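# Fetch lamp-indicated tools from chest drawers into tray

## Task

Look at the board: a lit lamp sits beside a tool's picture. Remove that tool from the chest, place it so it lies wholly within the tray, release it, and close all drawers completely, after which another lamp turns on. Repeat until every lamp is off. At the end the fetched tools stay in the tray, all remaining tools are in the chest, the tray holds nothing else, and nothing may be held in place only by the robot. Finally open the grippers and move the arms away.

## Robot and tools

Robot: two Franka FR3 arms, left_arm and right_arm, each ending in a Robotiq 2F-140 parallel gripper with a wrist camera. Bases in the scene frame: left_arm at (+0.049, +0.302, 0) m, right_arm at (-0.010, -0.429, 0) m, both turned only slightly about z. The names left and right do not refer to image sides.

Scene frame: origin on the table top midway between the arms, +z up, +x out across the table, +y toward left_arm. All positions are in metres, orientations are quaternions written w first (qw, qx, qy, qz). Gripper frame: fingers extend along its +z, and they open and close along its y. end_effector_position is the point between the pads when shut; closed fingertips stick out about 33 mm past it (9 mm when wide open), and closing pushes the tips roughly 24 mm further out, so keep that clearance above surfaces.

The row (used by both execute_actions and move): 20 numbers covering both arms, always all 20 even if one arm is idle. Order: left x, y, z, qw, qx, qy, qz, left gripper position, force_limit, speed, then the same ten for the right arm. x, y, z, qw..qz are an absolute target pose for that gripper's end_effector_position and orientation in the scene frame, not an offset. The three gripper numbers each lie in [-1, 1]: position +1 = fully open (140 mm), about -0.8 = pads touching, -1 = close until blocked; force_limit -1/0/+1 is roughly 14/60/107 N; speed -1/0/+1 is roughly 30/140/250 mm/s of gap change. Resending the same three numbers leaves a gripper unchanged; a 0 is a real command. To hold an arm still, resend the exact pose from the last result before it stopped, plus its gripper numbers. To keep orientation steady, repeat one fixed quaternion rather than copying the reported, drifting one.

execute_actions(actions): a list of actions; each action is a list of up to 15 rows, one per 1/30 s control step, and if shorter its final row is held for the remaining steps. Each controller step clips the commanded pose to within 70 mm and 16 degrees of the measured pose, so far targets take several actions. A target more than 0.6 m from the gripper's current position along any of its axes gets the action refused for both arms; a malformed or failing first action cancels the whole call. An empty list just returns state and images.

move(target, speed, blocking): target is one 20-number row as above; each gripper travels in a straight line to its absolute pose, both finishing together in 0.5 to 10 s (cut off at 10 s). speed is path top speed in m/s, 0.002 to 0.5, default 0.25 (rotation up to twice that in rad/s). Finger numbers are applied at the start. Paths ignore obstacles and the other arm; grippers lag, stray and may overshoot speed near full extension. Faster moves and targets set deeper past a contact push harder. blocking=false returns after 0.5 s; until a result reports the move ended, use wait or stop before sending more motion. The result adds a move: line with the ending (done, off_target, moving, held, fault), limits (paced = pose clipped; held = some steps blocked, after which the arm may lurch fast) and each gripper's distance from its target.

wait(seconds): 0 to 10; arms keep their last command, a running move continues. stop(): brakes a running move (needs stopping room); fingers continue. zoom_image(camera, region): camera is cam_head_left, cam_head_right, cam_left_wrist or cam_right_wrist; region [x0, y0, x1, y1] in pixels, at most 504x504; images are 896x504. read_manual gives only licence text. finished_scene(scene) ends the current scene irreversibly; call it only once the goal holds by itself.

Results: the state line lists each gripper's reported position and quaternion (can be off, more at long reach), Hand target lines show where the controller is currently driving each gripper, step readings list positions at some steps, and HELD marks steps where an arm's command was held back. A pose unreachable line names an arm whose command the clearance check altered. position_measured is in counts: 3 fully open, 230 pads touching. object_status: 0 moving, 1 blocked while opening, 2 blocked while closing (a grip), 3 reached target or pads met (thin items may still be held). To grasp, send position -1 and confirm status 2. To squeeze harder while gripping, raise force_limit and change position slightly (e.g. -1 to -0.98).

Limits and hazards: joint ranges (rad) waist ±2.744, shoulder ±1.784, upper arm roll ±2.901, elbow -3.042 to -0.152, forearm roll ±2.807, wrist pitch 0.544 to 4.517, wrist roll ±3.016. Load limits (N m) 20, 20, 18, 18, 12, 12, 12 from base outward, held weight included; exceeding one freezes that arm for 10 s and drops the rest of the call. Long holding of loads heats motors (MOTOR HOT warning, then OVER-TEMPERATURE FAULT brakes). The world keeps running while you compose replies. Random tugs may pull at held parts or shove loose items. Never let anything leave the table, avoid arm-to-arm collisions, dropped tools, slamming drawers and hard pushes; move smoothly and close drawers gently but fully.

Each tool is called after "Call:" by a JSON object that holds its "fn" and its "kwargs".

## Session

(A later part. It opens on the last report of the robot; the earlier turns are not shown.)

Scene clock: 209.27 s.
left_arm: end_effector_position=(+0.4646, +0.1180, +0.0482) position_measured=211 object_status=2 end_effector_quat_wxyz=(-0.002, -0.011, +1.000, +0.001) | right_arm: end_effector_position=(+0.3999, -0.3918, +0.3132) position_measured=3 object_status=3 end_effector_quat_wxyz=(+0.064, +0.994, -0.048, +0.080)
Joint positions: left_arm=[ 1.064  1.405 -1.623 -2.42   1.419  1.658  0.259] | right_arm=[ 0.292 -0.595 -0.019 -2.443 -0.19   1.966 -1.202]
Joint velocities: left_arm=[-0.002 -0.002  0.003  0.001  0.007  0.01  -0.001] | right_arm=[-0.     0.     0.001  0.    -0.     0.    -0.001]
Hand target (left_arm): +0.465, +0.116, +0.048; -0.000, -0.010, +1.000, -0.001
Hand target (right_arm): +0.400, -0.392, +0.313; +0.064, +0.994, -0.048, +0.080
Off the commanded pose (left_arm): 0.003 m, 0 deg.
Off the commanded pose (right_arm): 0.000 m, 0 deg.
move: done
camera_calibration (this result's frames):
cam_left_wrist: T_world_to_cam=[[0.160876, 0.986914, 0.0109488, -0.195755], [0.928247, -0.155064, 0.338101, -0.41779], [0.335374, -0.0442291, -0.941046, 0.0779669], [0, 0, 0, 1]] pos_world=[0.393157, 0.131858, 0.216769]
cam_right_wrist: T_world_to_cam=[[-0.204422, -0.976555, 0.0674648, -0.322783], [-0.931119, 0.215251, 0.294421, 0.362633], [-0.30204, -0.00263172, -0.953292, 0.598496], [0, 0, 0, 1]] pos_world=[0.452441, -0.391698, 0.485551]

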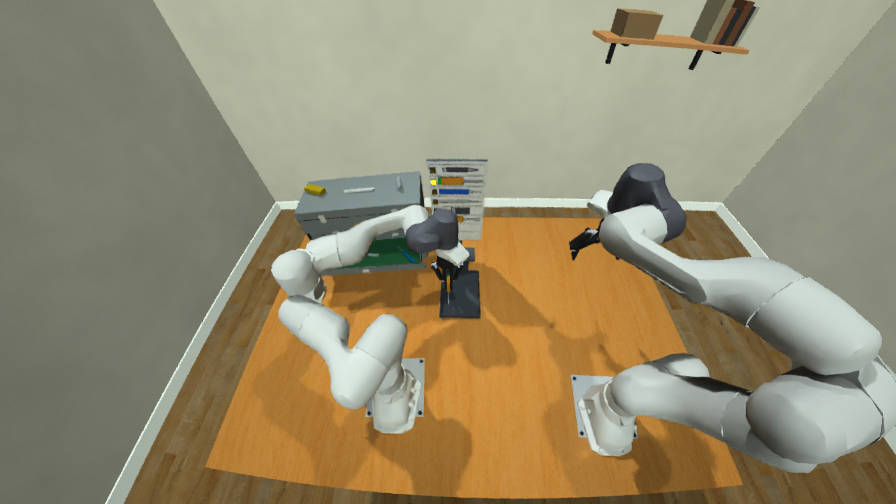

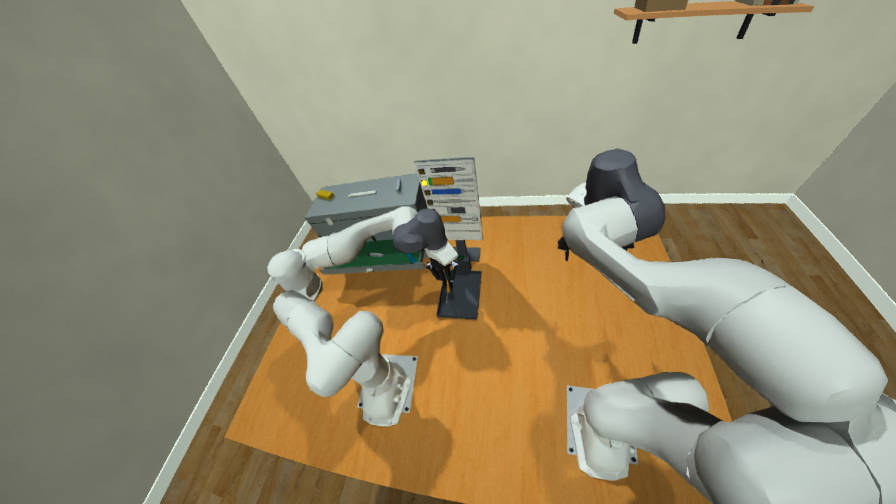

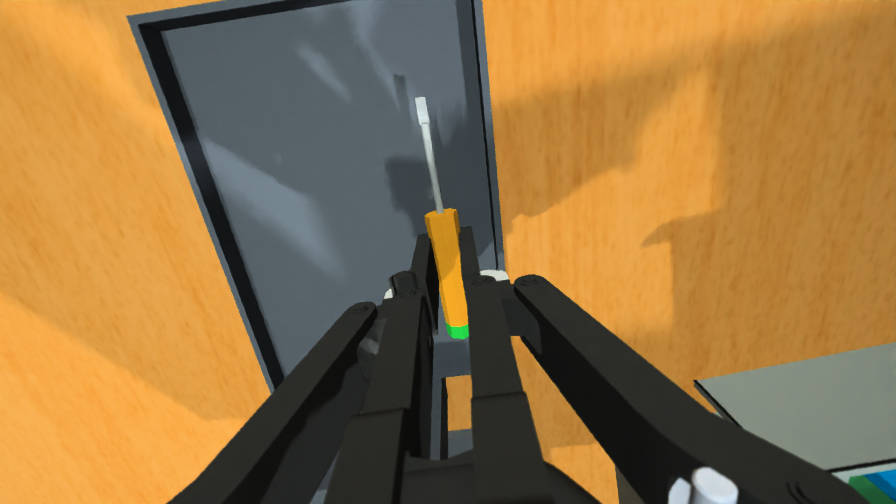

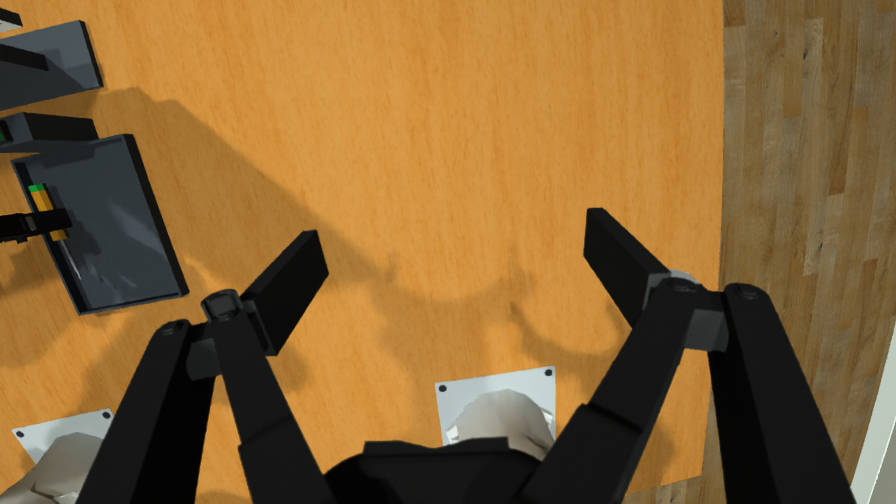

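Call:
{"fn": "move", "kwargs": {"target": [0.447,0.108,0.045,0,0.01,-1,0,-1,0,0,0.40,-0.392,0.313,0.064,0.994,-0.048,0.080,1,0,0], "speed": 0.06}}

Call:
{"fn": "move", "kwargs": {"target": [0.447,0.108,0.045,0,0.01,-1,0,-0.4,0,0,0.40,-0.392,0.313,0.064,0.994,-0.048,0.080,1,0,0]}}

Call:
{"fn": "move", "kwargs": {"target": [0.42,0.12,0.15,0,0.01,-1,0,-0.4,0,0,0.40,-0.392,0.313,0.064,0.994,-0.048,0.080,1,0,0], "speed": 0.15}}

Call:
{"fn": "move", "kwargs": {"target": [0.415,0.456,0.137,0.423,-0.036,0.906,0.017,0,1,0,0.40,-0.392,0.313,0.064,0.994,-0.048,0.080,1,0,0], "speed": 0.25}}

Scene clock: 210.27 s.
left_arm: end_effector_position=(+0.4466, +0.1094, +0.0456) position_measured=211 object_status=2 end_effector_quat_wxyz=(-0.002, -0.005, +1.000, +0.000) | right_arm: end_effector_position=(+0.3999, -0.3918, +0.3132) position_measured=3 object_status=3 end_effector_quat_wxyz=(+0.064, +0.994, -0.048, +0.080)
Joint positions: left_arm=[ 1.064  1.405 -1.623 -2.461  1.422  1.666  0.23 ] | right_arm=[ 0.292 -0.595 -0.019 -2.443 -0.19   1.966 -1.202]
Joint velocities: left_arm=[ 0.001  0.     0.    -0.001 -0.     0.005 -0.027] | right_arm=[ 0.    -0.     0.001  0.    -0.001  0.     0.   ]
Hand target (left_arm): +0.447, +0.108, +0.045; -0.000, -0.010, +1.000, -0.000
Hand target (right_arm): +0.400, -0.392, +0.313; +0.064, +0.994, -0.048, +0.080
Off the commanded pose (left_arm): 0.002 m, 1 deg.
Off the commanded pose (right_arm): 0.000 m, 0 deg.
move: done
camera_calibration (this result's frames):
cam_left_wrist: T_world_to_cam=[[0.172469, 0.984971, 0.00935387, -0.189264], [0.926489, -0.165439, 0.338006, -0.399571], [0.334473, -0.0496293, -0.941097, 0.0822096], [0, 0, 0, 1]] pos_world=[0.375343, 0.124394, 0.214195]
cam_right_wrist: T_world_to_cam=[[-0.204422, -0.976555, 0.067465, -0.322783], [-0.931119, 0.215251, 0.294421, 0.362633], [-0.30204, -0.00263189, -0.953292, 0.598496], [0, 0, 0, 1]] pos_world=[0.452441, -0.391697, 0.485551]

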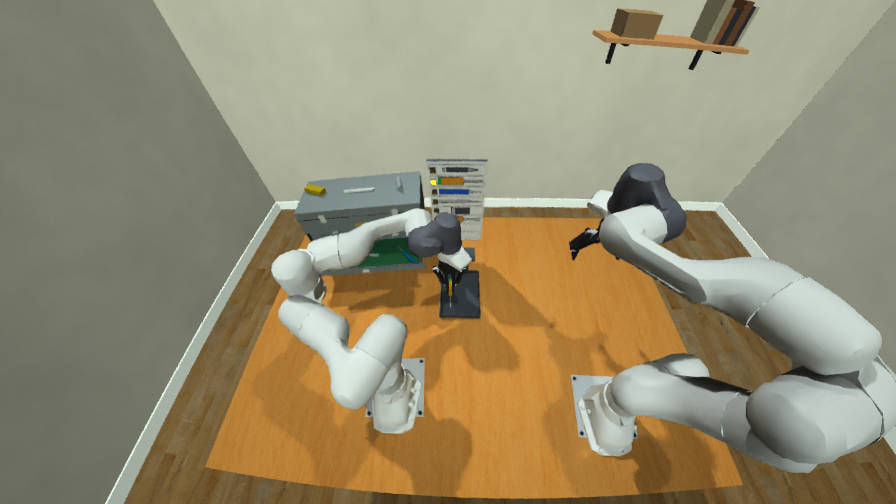

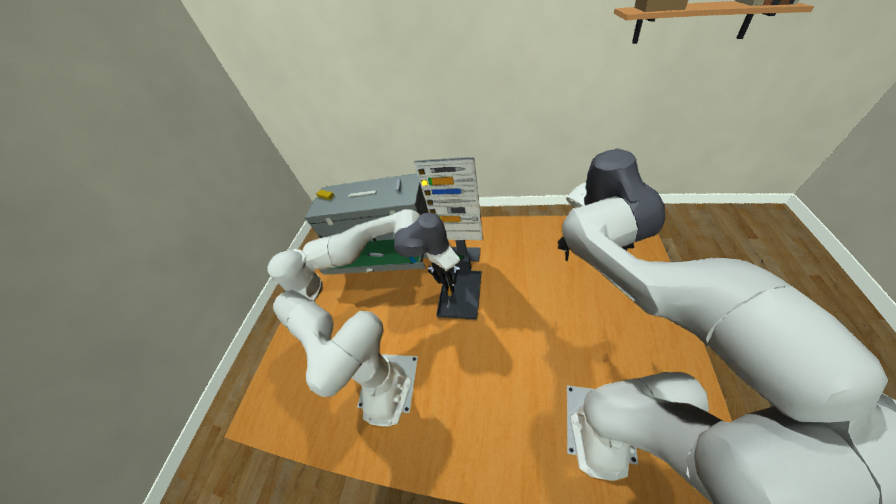

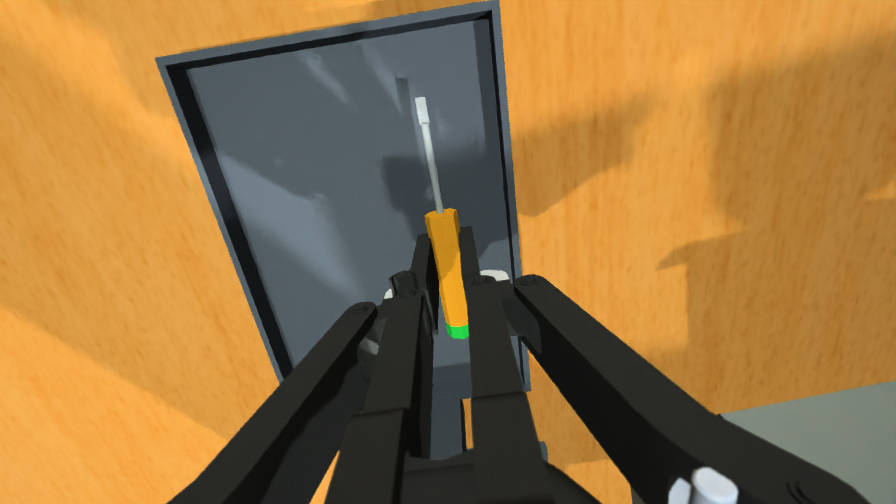

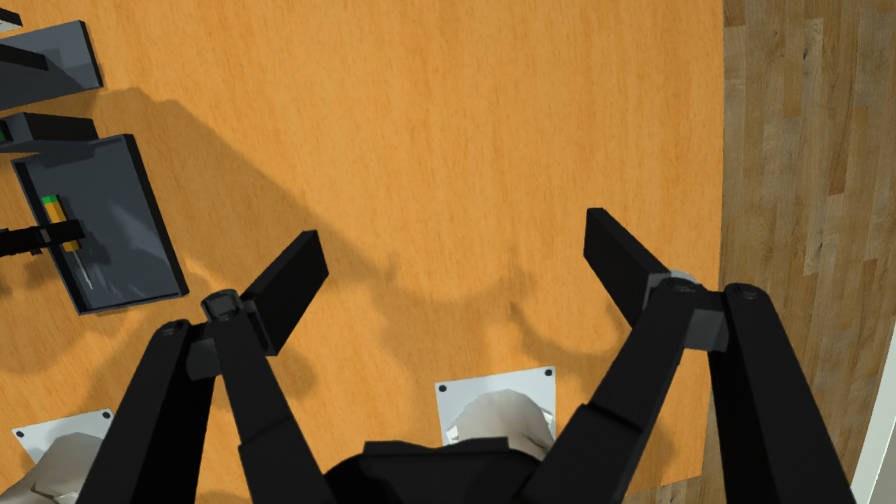

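Scene clock: 210.97 s.
left_arm: end_effector_position=(+0.4468, +0.1093, +0.0457) position_measured=179 object_status=3 end_effector_quat_wxyz=(-0.002, -0.008, +1.000, +0.000) | right_arm: end_effector_position=(+0.3999, -0.3918, +0.3132) position_measured=3 object_status=3 end_effector_quat_wxyz=(+0.064, +0.994, -0.048, +0.080)
Joint positions: left_arm=[ 1.064  1.405 -1.623 -2.461  1.423  1.666  0.224] | right_arm=[ 0.292 -0.595 -0.019 -2.443 -0.19   1.966 -1.202]
Joint velocities: left_arm=[-0.     0.002  0.    -0.     0.     0.001 -0.007] | right_arm=[ 0.     0.     0.001  0.001  0.    -0.001  0.001]
Hand target (left_arm): +0.447, +0.108, +0.045; -0.000, -0.010, +1.000, -0.000
Hand target (right_arm): +0.400, -0.392, +0.313; +0.064, +0.994, -0.048, +0.080
Off the commanded pose (left_arm): 0.001 m, 0 deg.
Off the commanded pose (right_arm): 0.000 m, 0 deg.
move: done
camera_calibration (this result's frames):
cam_left_wrist: T_world_to_cam=[[0.166429, 0.986011, 0.00911086, -0.186562], [0.927275, -0.159644, 0.338637, -0.400789], [0.335354, -0.0479109, -0.940873, 0.0815918], [0, 0, 0, 1]] pos_world=[0.375329, 0.123878, 0.214189]
cam_right_wrist: T_world_to_cam=[[-0.204422, -0.976555, 0.0674649, -0.322783], [-0.931119, 0.215251, 0.294421, 0.362633], [-0.30204, -0.0026318, -0.953292, 0.598496], [0, 0, 0, 1]] pos_world=[0.452441, -0.391698, 0.485551]

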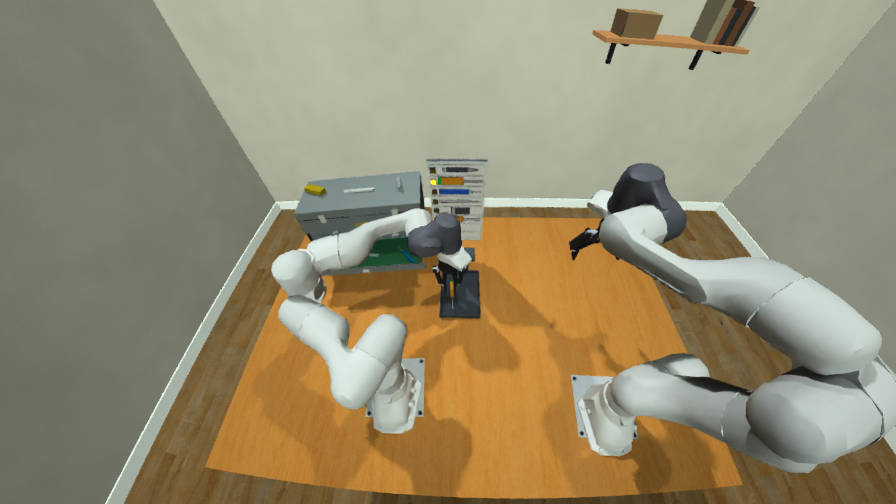

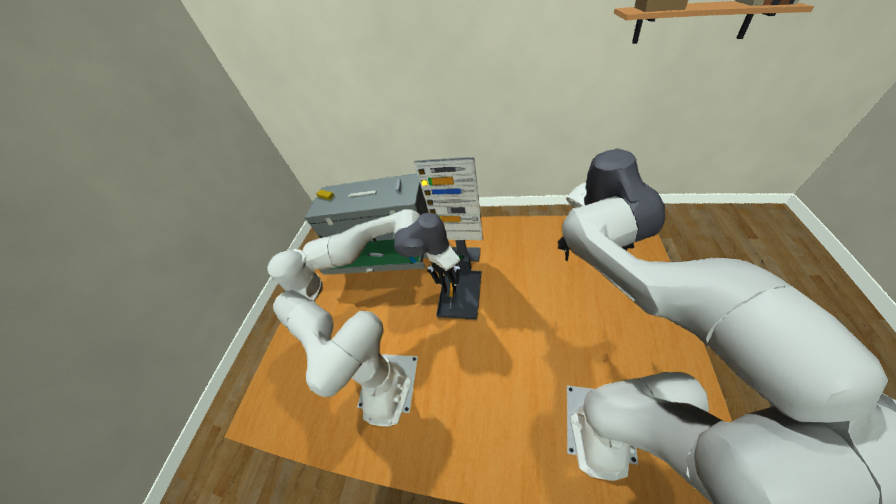

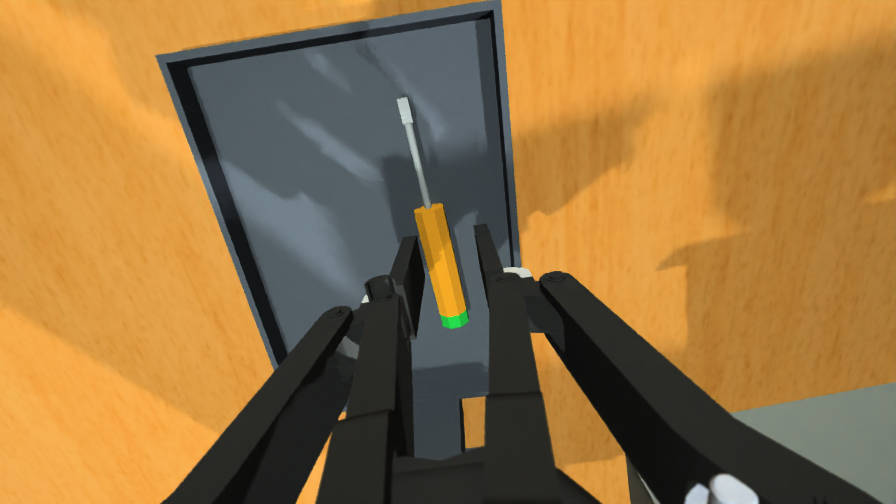

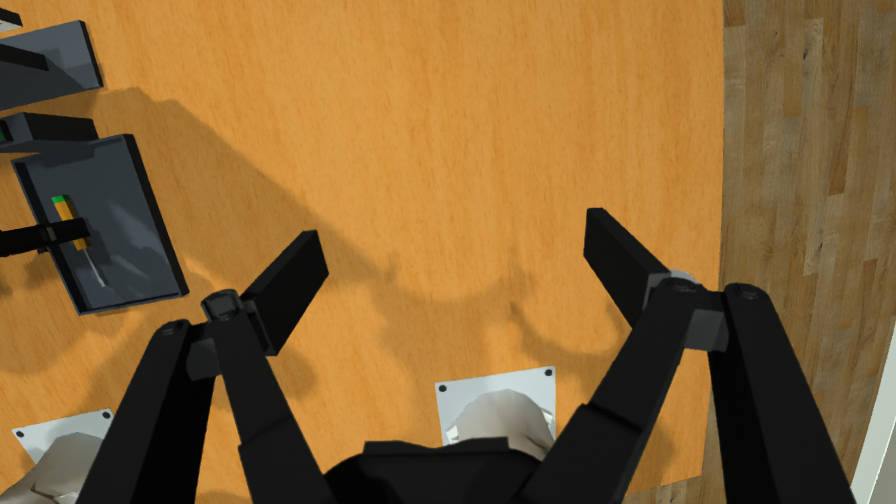

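Scene clock: 212.27 s.
left_arm: end_effector_position=(+0.4208, +0.1177, +0.1486) position_measured=179 object_status=3 end_effector_quat_wxyz=(+0.001, -0.009, +1.000, -0.001) | right_arm: end_effector_position=(+0.3999, -0.3918, +0.3132) position_measured=3 object_status=3 end_effector_quat_wxyz=(+0.064, +0.994, -0.048, +0.080)
Joint positions: left_arm=[ 1.135  1.367 -1.901 -2.485  1.188  1.54   0.224] | right_arm=[ 0.292 -0.595 -0.019 -2.443 -0.19   1.966 -1.202]
Joint velocities: left_arm=[ 0.001  0.     0.001  0.001 -0.004 -0.01   0.   ] | right_arm=[-0.001  0.    -0.     0.     0.001 -0.    -0.002]
Hand target (left_arm): +0.420, +0.120, +0.149; -0.000, -0.010, +1.000, +0.001
Hand target (right_arm): +0.400, -0.392, +0.313; +0.064, +0.994, -0.048, +0.080
Off the commanded pose (left_arm): 0.003 m, 0 deg.
Off the commanded pose (right_arm): 0.000 m, 0 deg.
move: done
camera_calibration (this result's frames):
cam_left_wrist: T_world_to_cam=[[0.162979, 0.986601, 0.00751017, -0.189873], [0.925711, -0.155545, 0.344768, -0.410959], [0.341317, -0.0492377, -0.938658, 0.184918], [0, 0, 0, 1]] pos_world=[0.348259, 0.132511, 0.316687]
cam_right_wrist: T_world_to_cam=[[-0.204422, -0.976555, 0.0674648, -0.322783], [-0.931119, 0.215251, 0.294421, 0.362633], [-0.30204, -0.00263168, -0.953292, 0.598496], [0, 0, 0, 1]] pos_world=[0.452441, -0.391698, 0.485551]

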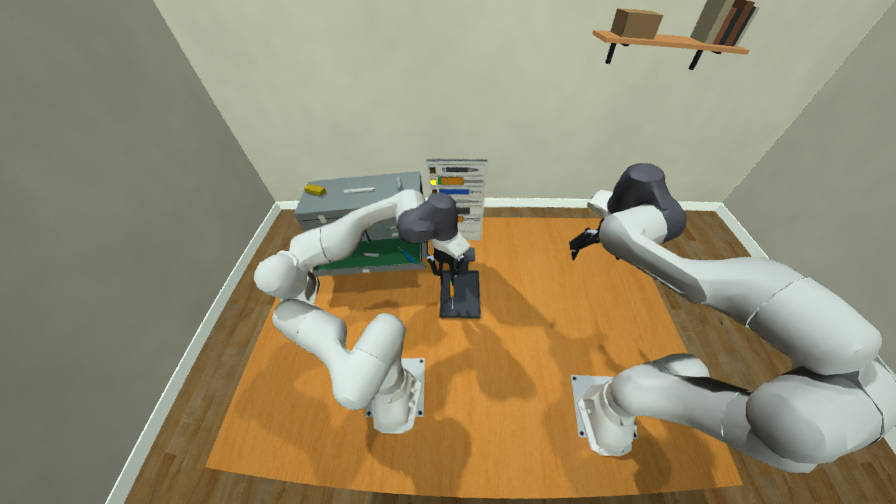

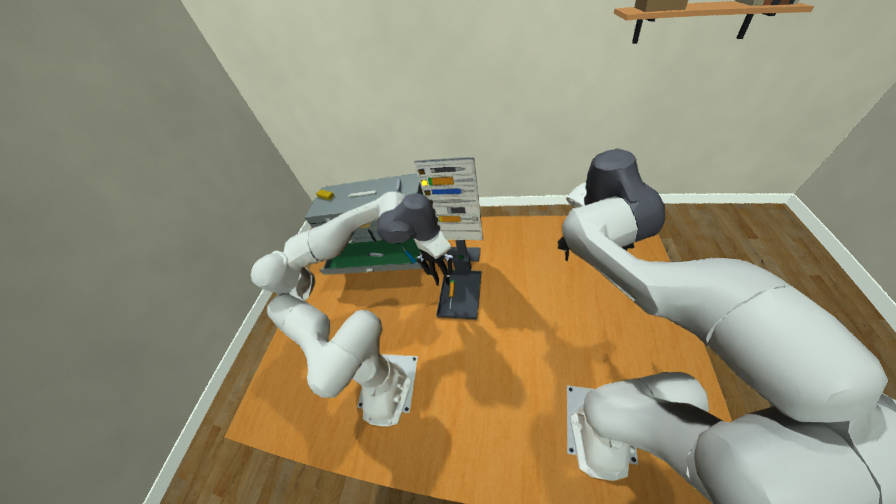

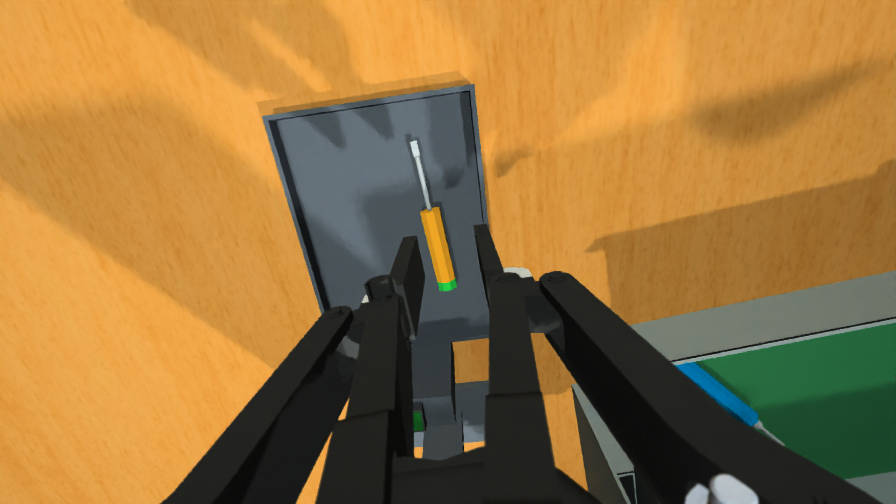

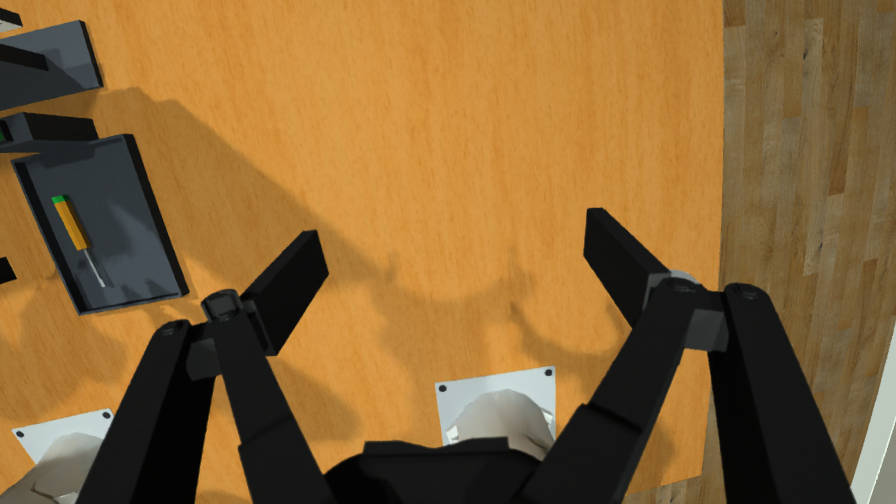

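Scene clock: 215.43 s.
left_arm: end_effector_position=(+0.4215, +0.4552, +0.1375) position_measured=129 object_status=3 end_effector_quat_wxyz=(+0.297, -0.039, +0.954, +0.001) | right_arm: end_effector_position=(+0.3999, -0.3918, +0.3132) position_measured=3 object_status=3 end_effector_quat_wxyz=(+0.064, +0.994, -0.048, +0.080)
Joint positions: left_arm=[ 2.726  1.751 -1.615 -3.045  1.726  1.964  1.213] | right_arm=[ 0.292 -0.595 -0.019 -2.443 -0.19   1.966 -1.202]
Joint velocities: left_arm=[0.    0.006 0.002 0.001 0.003 0.    0.033] | right_arm=[ 0.     0.001 -0.001 -0.001 -0.     0.001  0.001]
Hand target (left_arm): +0.422, +0.456, +0.138; +0.299, -0.033, +0.954, +0.004
Hand target (right_arm): +0.400, -0.392, +0.313; +0.064, +0.994, -0.048, +0.080
Off the commanded pose (left_arm): 0.007 m, 16 deg.
Off the commanded pose (right_arm): 0.000 m, 0 deg.
joint sent to its limit (left arm) — the command would take joint 1 (waist) past its upper limit and joint 4 (elbow) past its lower limit, so those joints were sent only as far as their limits.
move: off_target (left_arm); limits=paced
camera_calibration (this result's frames):
cam_left_wrist: T_world_to_cam=[[0.0694426, 0.99365, 0.0885302, -0.49781], [0.576671, -0.112399, 0.809208, -0.29162], [0.81402, -0.00514071, -0.580814, -0.07771], [0, 0, 0, 1]] pos_world=[0.265996, 0.461472, 0.234917]
cam_right_wrist: T_world_to_cam=[[-0.204422, -0.976555, 0.0674648, -0.322783], [-0.931119, 0.215251, 0.294421, 0.362633], [-0.30204, -0.00263174, -0.953292, 0.598496], [0, 0, 0, 1]] pos_world=[0.452441, -0.391698, 0.485551]

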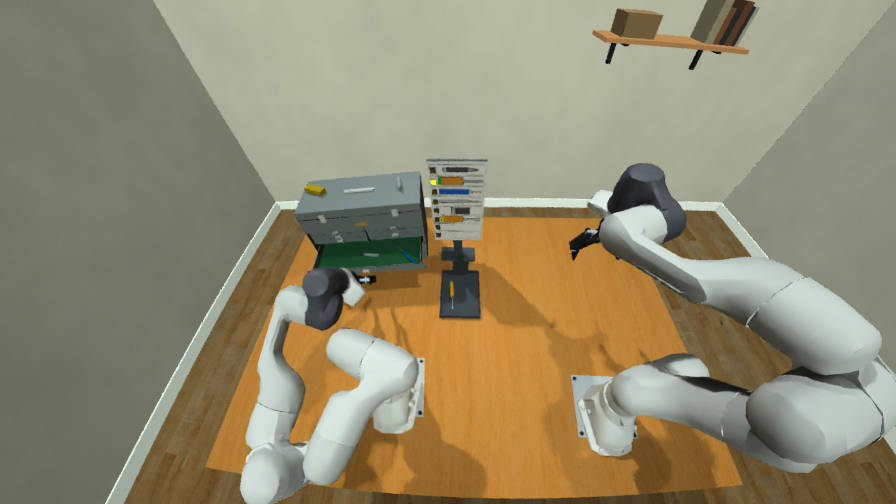

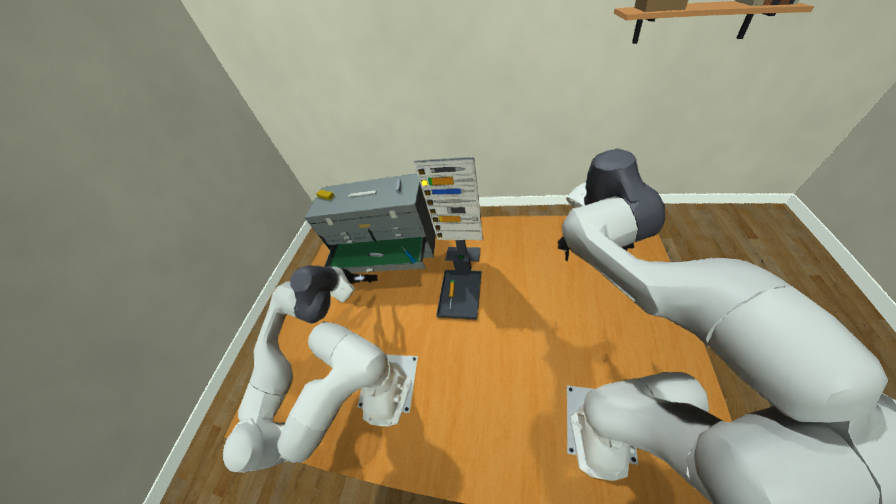

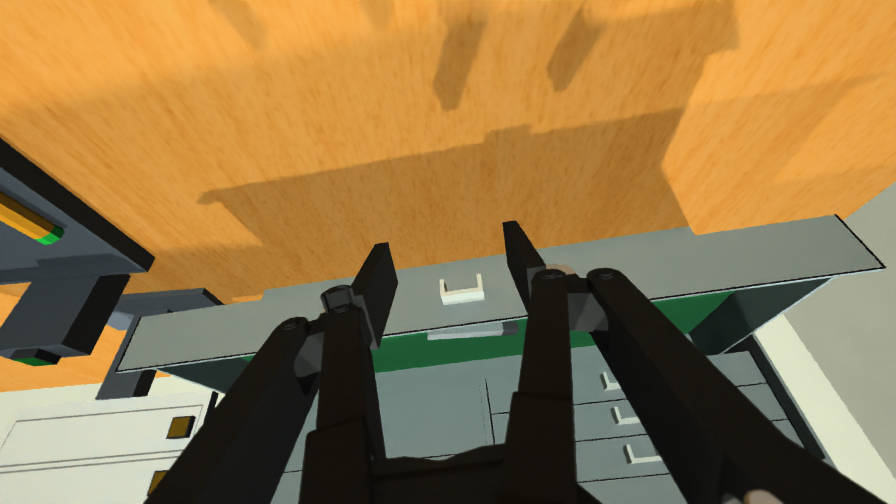

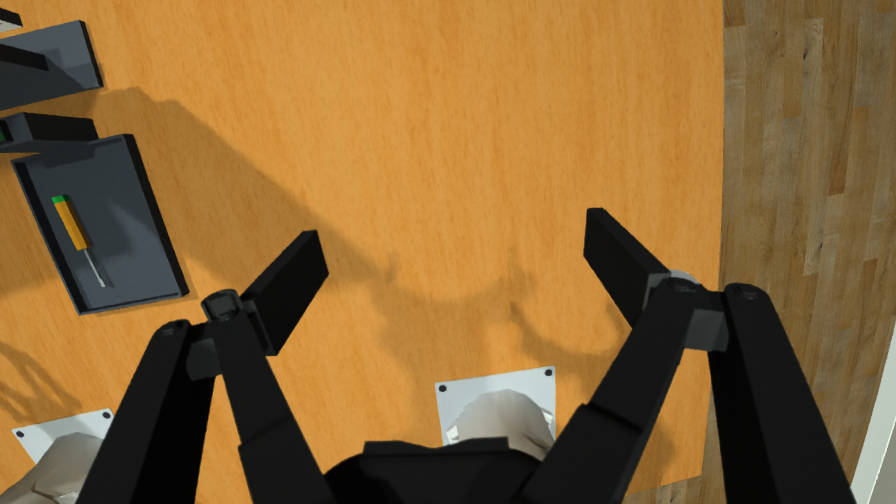

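Call:
{"fn": "move", "kwargs": {"target": [0.61,0.473,0.133,0.423,-0.036,0.906,0.017,0,1,0,0.40,-0.392,0.313,0.064,0.994,-0.048,0.080,1,0,0], "speed": 0.07}}

Call:
{"fn": "move", "kwargs": {"target": [0.50,0.465,0.16,0.423,-0.036,0.906,0.017,0,1,0,0.40,-0.392,0.313,0.064,0.994,-0.048,0.080,1,0,0], "speed": 0.15}}

Scene clock: 219.33 s.
left_arm: end_effector_position=(+0.6037, +0.4676, +0.1297) position_measured=129 object_status=3 end_effector_quat_wxyz=(+0.415, -0.032, +0.909, +0.016) | right_arm: end_effector_position=(+0.3999, -0.3918, +0.3132) position_measured=3 object_status=3 end_effector_quat_wxyz=(+0.064, +0.994, -0.048, +0.080)
Joint positions: left_arm=[ 2.134  1.769 -1.436 -2.657  2.273  2.179  0.906] | right_arm=[ 0.292 -0.595 -0.019 -2.443 -0.19   1.966 -1.202]
Joint velocities: left_arm=[-0.002 -0.     0.002  0.     0.006  0.    -0.023] | right_arm=[ 0.    -0.002 -0.001 -0.    -0.    -0.     0.001]
Hand target (left_arm): +0.609, +0.469, +0.135; +0.424, -0.033, +0.905, +0.017
Hand target (right_arm): +0.400, -0.392, +0.313; +0.064, +0.994, -0.048, +0.080
Off the commanded pose (left_arm): 0.009 m, 1 deg.
Off the commanded pose (right_arm): 0.000 m, 0 deg.
joint sent to its limit (left arm) — the command would take joint 2 (shoulder) past its upper limit, so that joint was sent only as far as its limit.
move: off_target (left_arm)
camera_calibration (this result's frames):
cam_left_wrist: T_world_to_cam=[[0.0408705, 0.988516, 0.145488, -0.509768], [0.357739, -0.150434, 0.921625, -0.253683], [0.932927, 0.0143794, -0.359779, -0.340047], [0, 0, 0, 1]] pos_world=[0.428826, 0.470641, 0.185623]
cam_right_wrist: T_world_to_cam=[[-0.204422, -0.976555, 0.0674648, -0.322783], [-0.931119, 0.215251, 0.294421, 0.362633], [-0.30204, -0.00263171, -0.953292, 0.598496], [0, 0, 0, 1]] pos_world=[0.452441, -0.391698, 0.485551]

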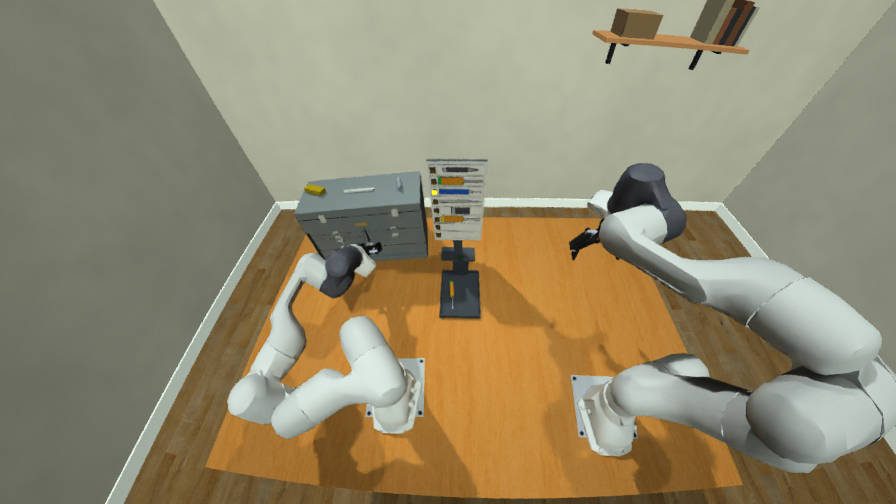

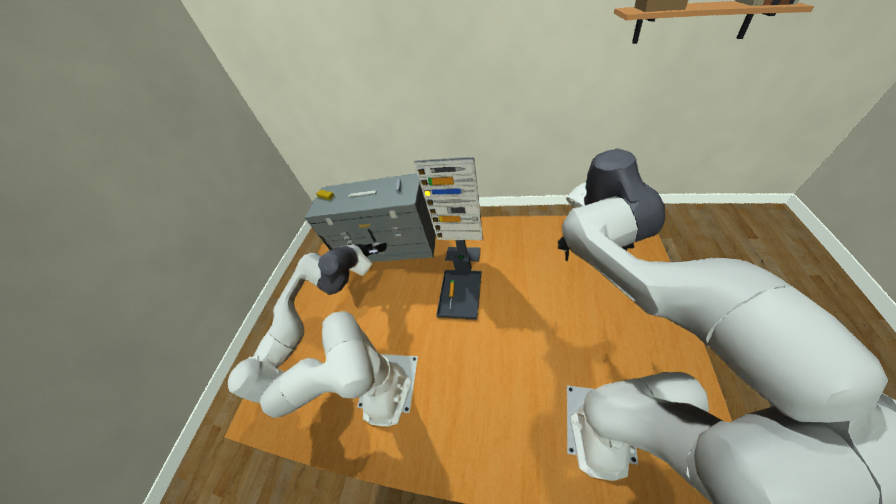

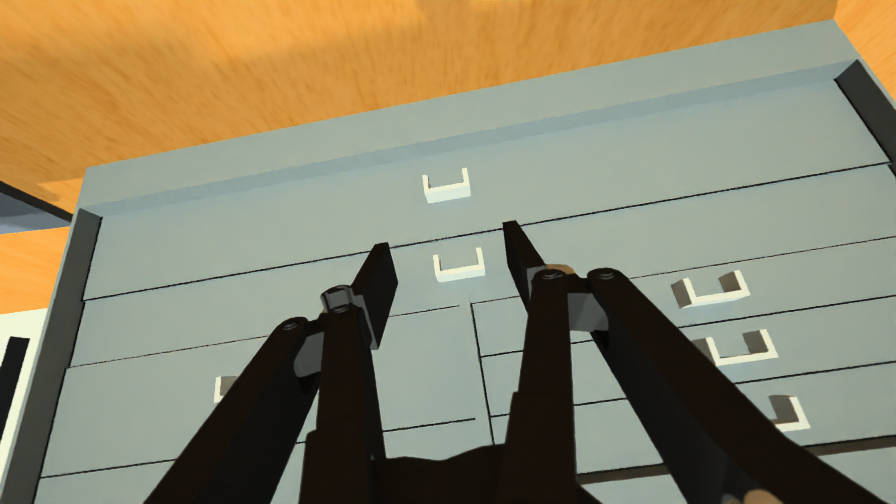

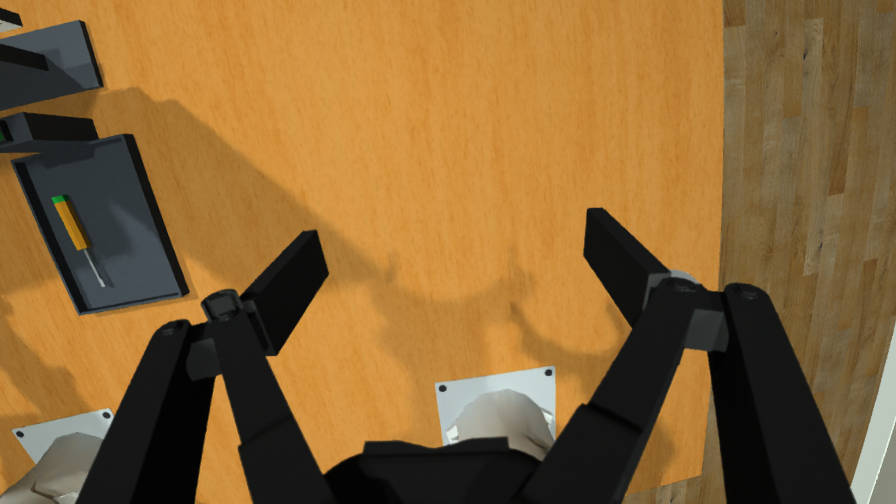

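Scene clock: 220.73 s.
left_arm: end_effector_position=(+0.5003, +0.4672, +0.1576) position_measured=129 object_status=3 end_effector_quat_wxyz=(+0.421, -0.044, +0.906, +0.015) | right_arm: end_effector_position=(+0.3999, -0.3918, +0.3132) position_measured=3 object_status=3 end_effector_quat_wxyz=(+0.064, +0.994, -0.048, +0.080)
Joint positions: left_arm=[ 2.573  1.678 -1.434 -2.942  2.121  2.283  1.031] | right_arm=[ 0.292 -0.595 -0.019 -2.443 -0.19   1.966 -1.202]
Joint velocities: left_arm=[ 0.001 -0.006  0.001 -0.    -0.007  0.013  0.028] | right_arm=[-0.     0.    -0.001 -0.     0.     0.    -0.   ]
Hand target (left_arm): +0.500, +0.466, +0.159; +0.422, -0.037, +0.906, +0.016
Hand target (right_arm): +0.400, -0.392, +0.313; +0.064, +0.994, -0.048, +0.080
Off the commanded pose (left_arm): 0.003 m, 1 deg.
Off the commanded pose (right_arm): 0.000 m, 0 deg.
move: done
camera_calibration (this result's frames):
cam_left_wrist: T_world_to_cam=[[0.0193847, 0.990715, 0.134567, -0.497769], [0.348822, -0.132837, 0.927727, -0.247189], [0.936988, 0.0289563, -0.348158, -0.244254], [0, 0, 0, 1]] pos_world=[0.324737, 0.467385, 0.211268]
cam_right_wrist: T_world_to_cam=[[-0.204422, -0.976555, 0.0674648, -0.322783], [-0.931119, 0.215251, 0.294421, 0.362633], [-0.30204, -0.00263173, -0.953292, 0.598496], [0, 0, 0, 1]] pos_world=[0.452441, -0.391698, 0.485551]

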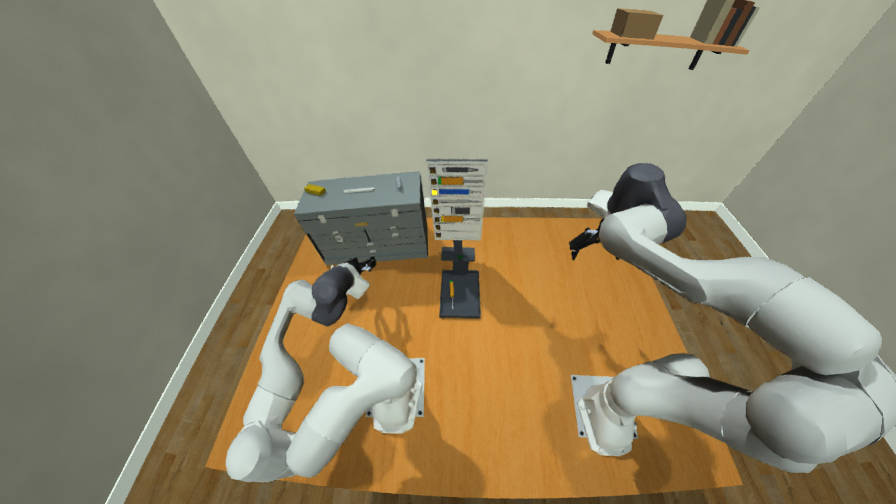

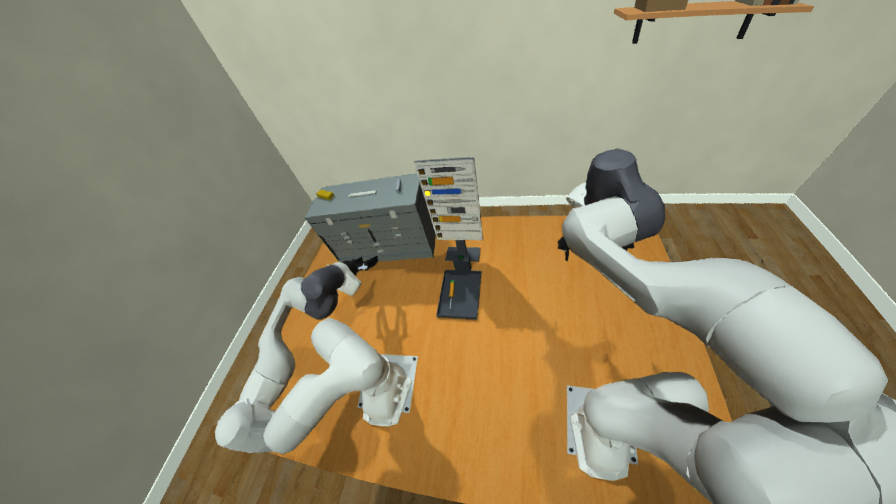

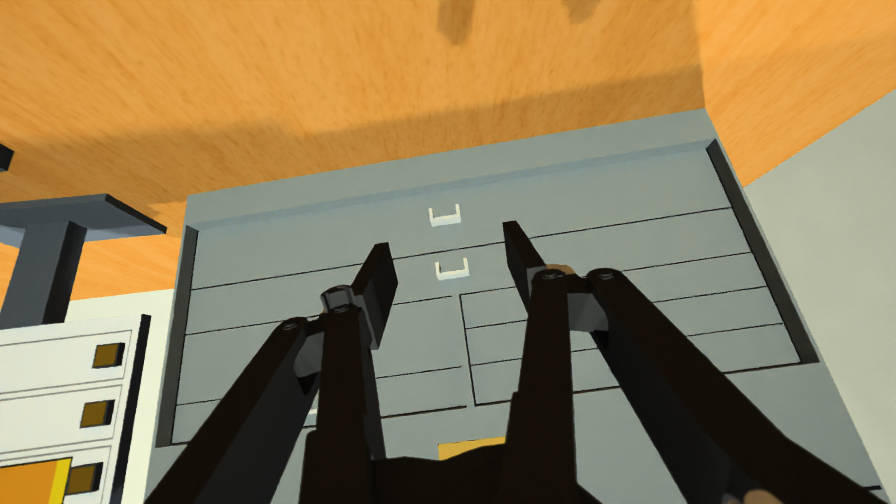

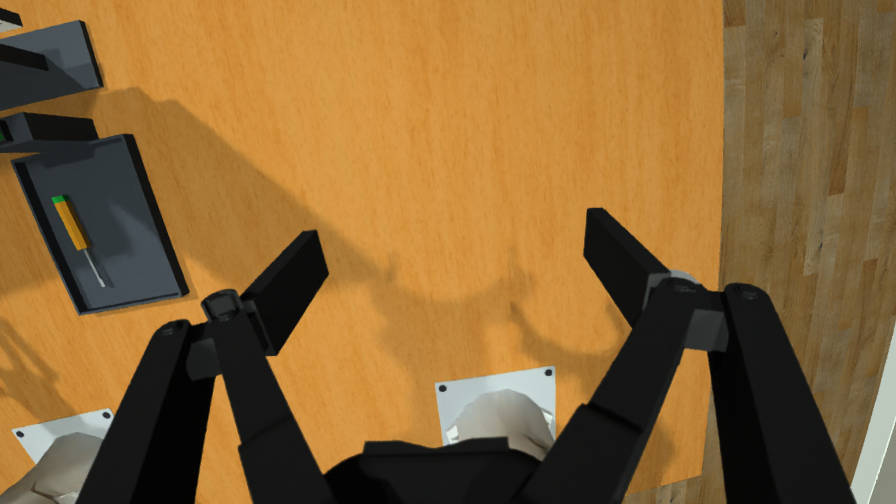

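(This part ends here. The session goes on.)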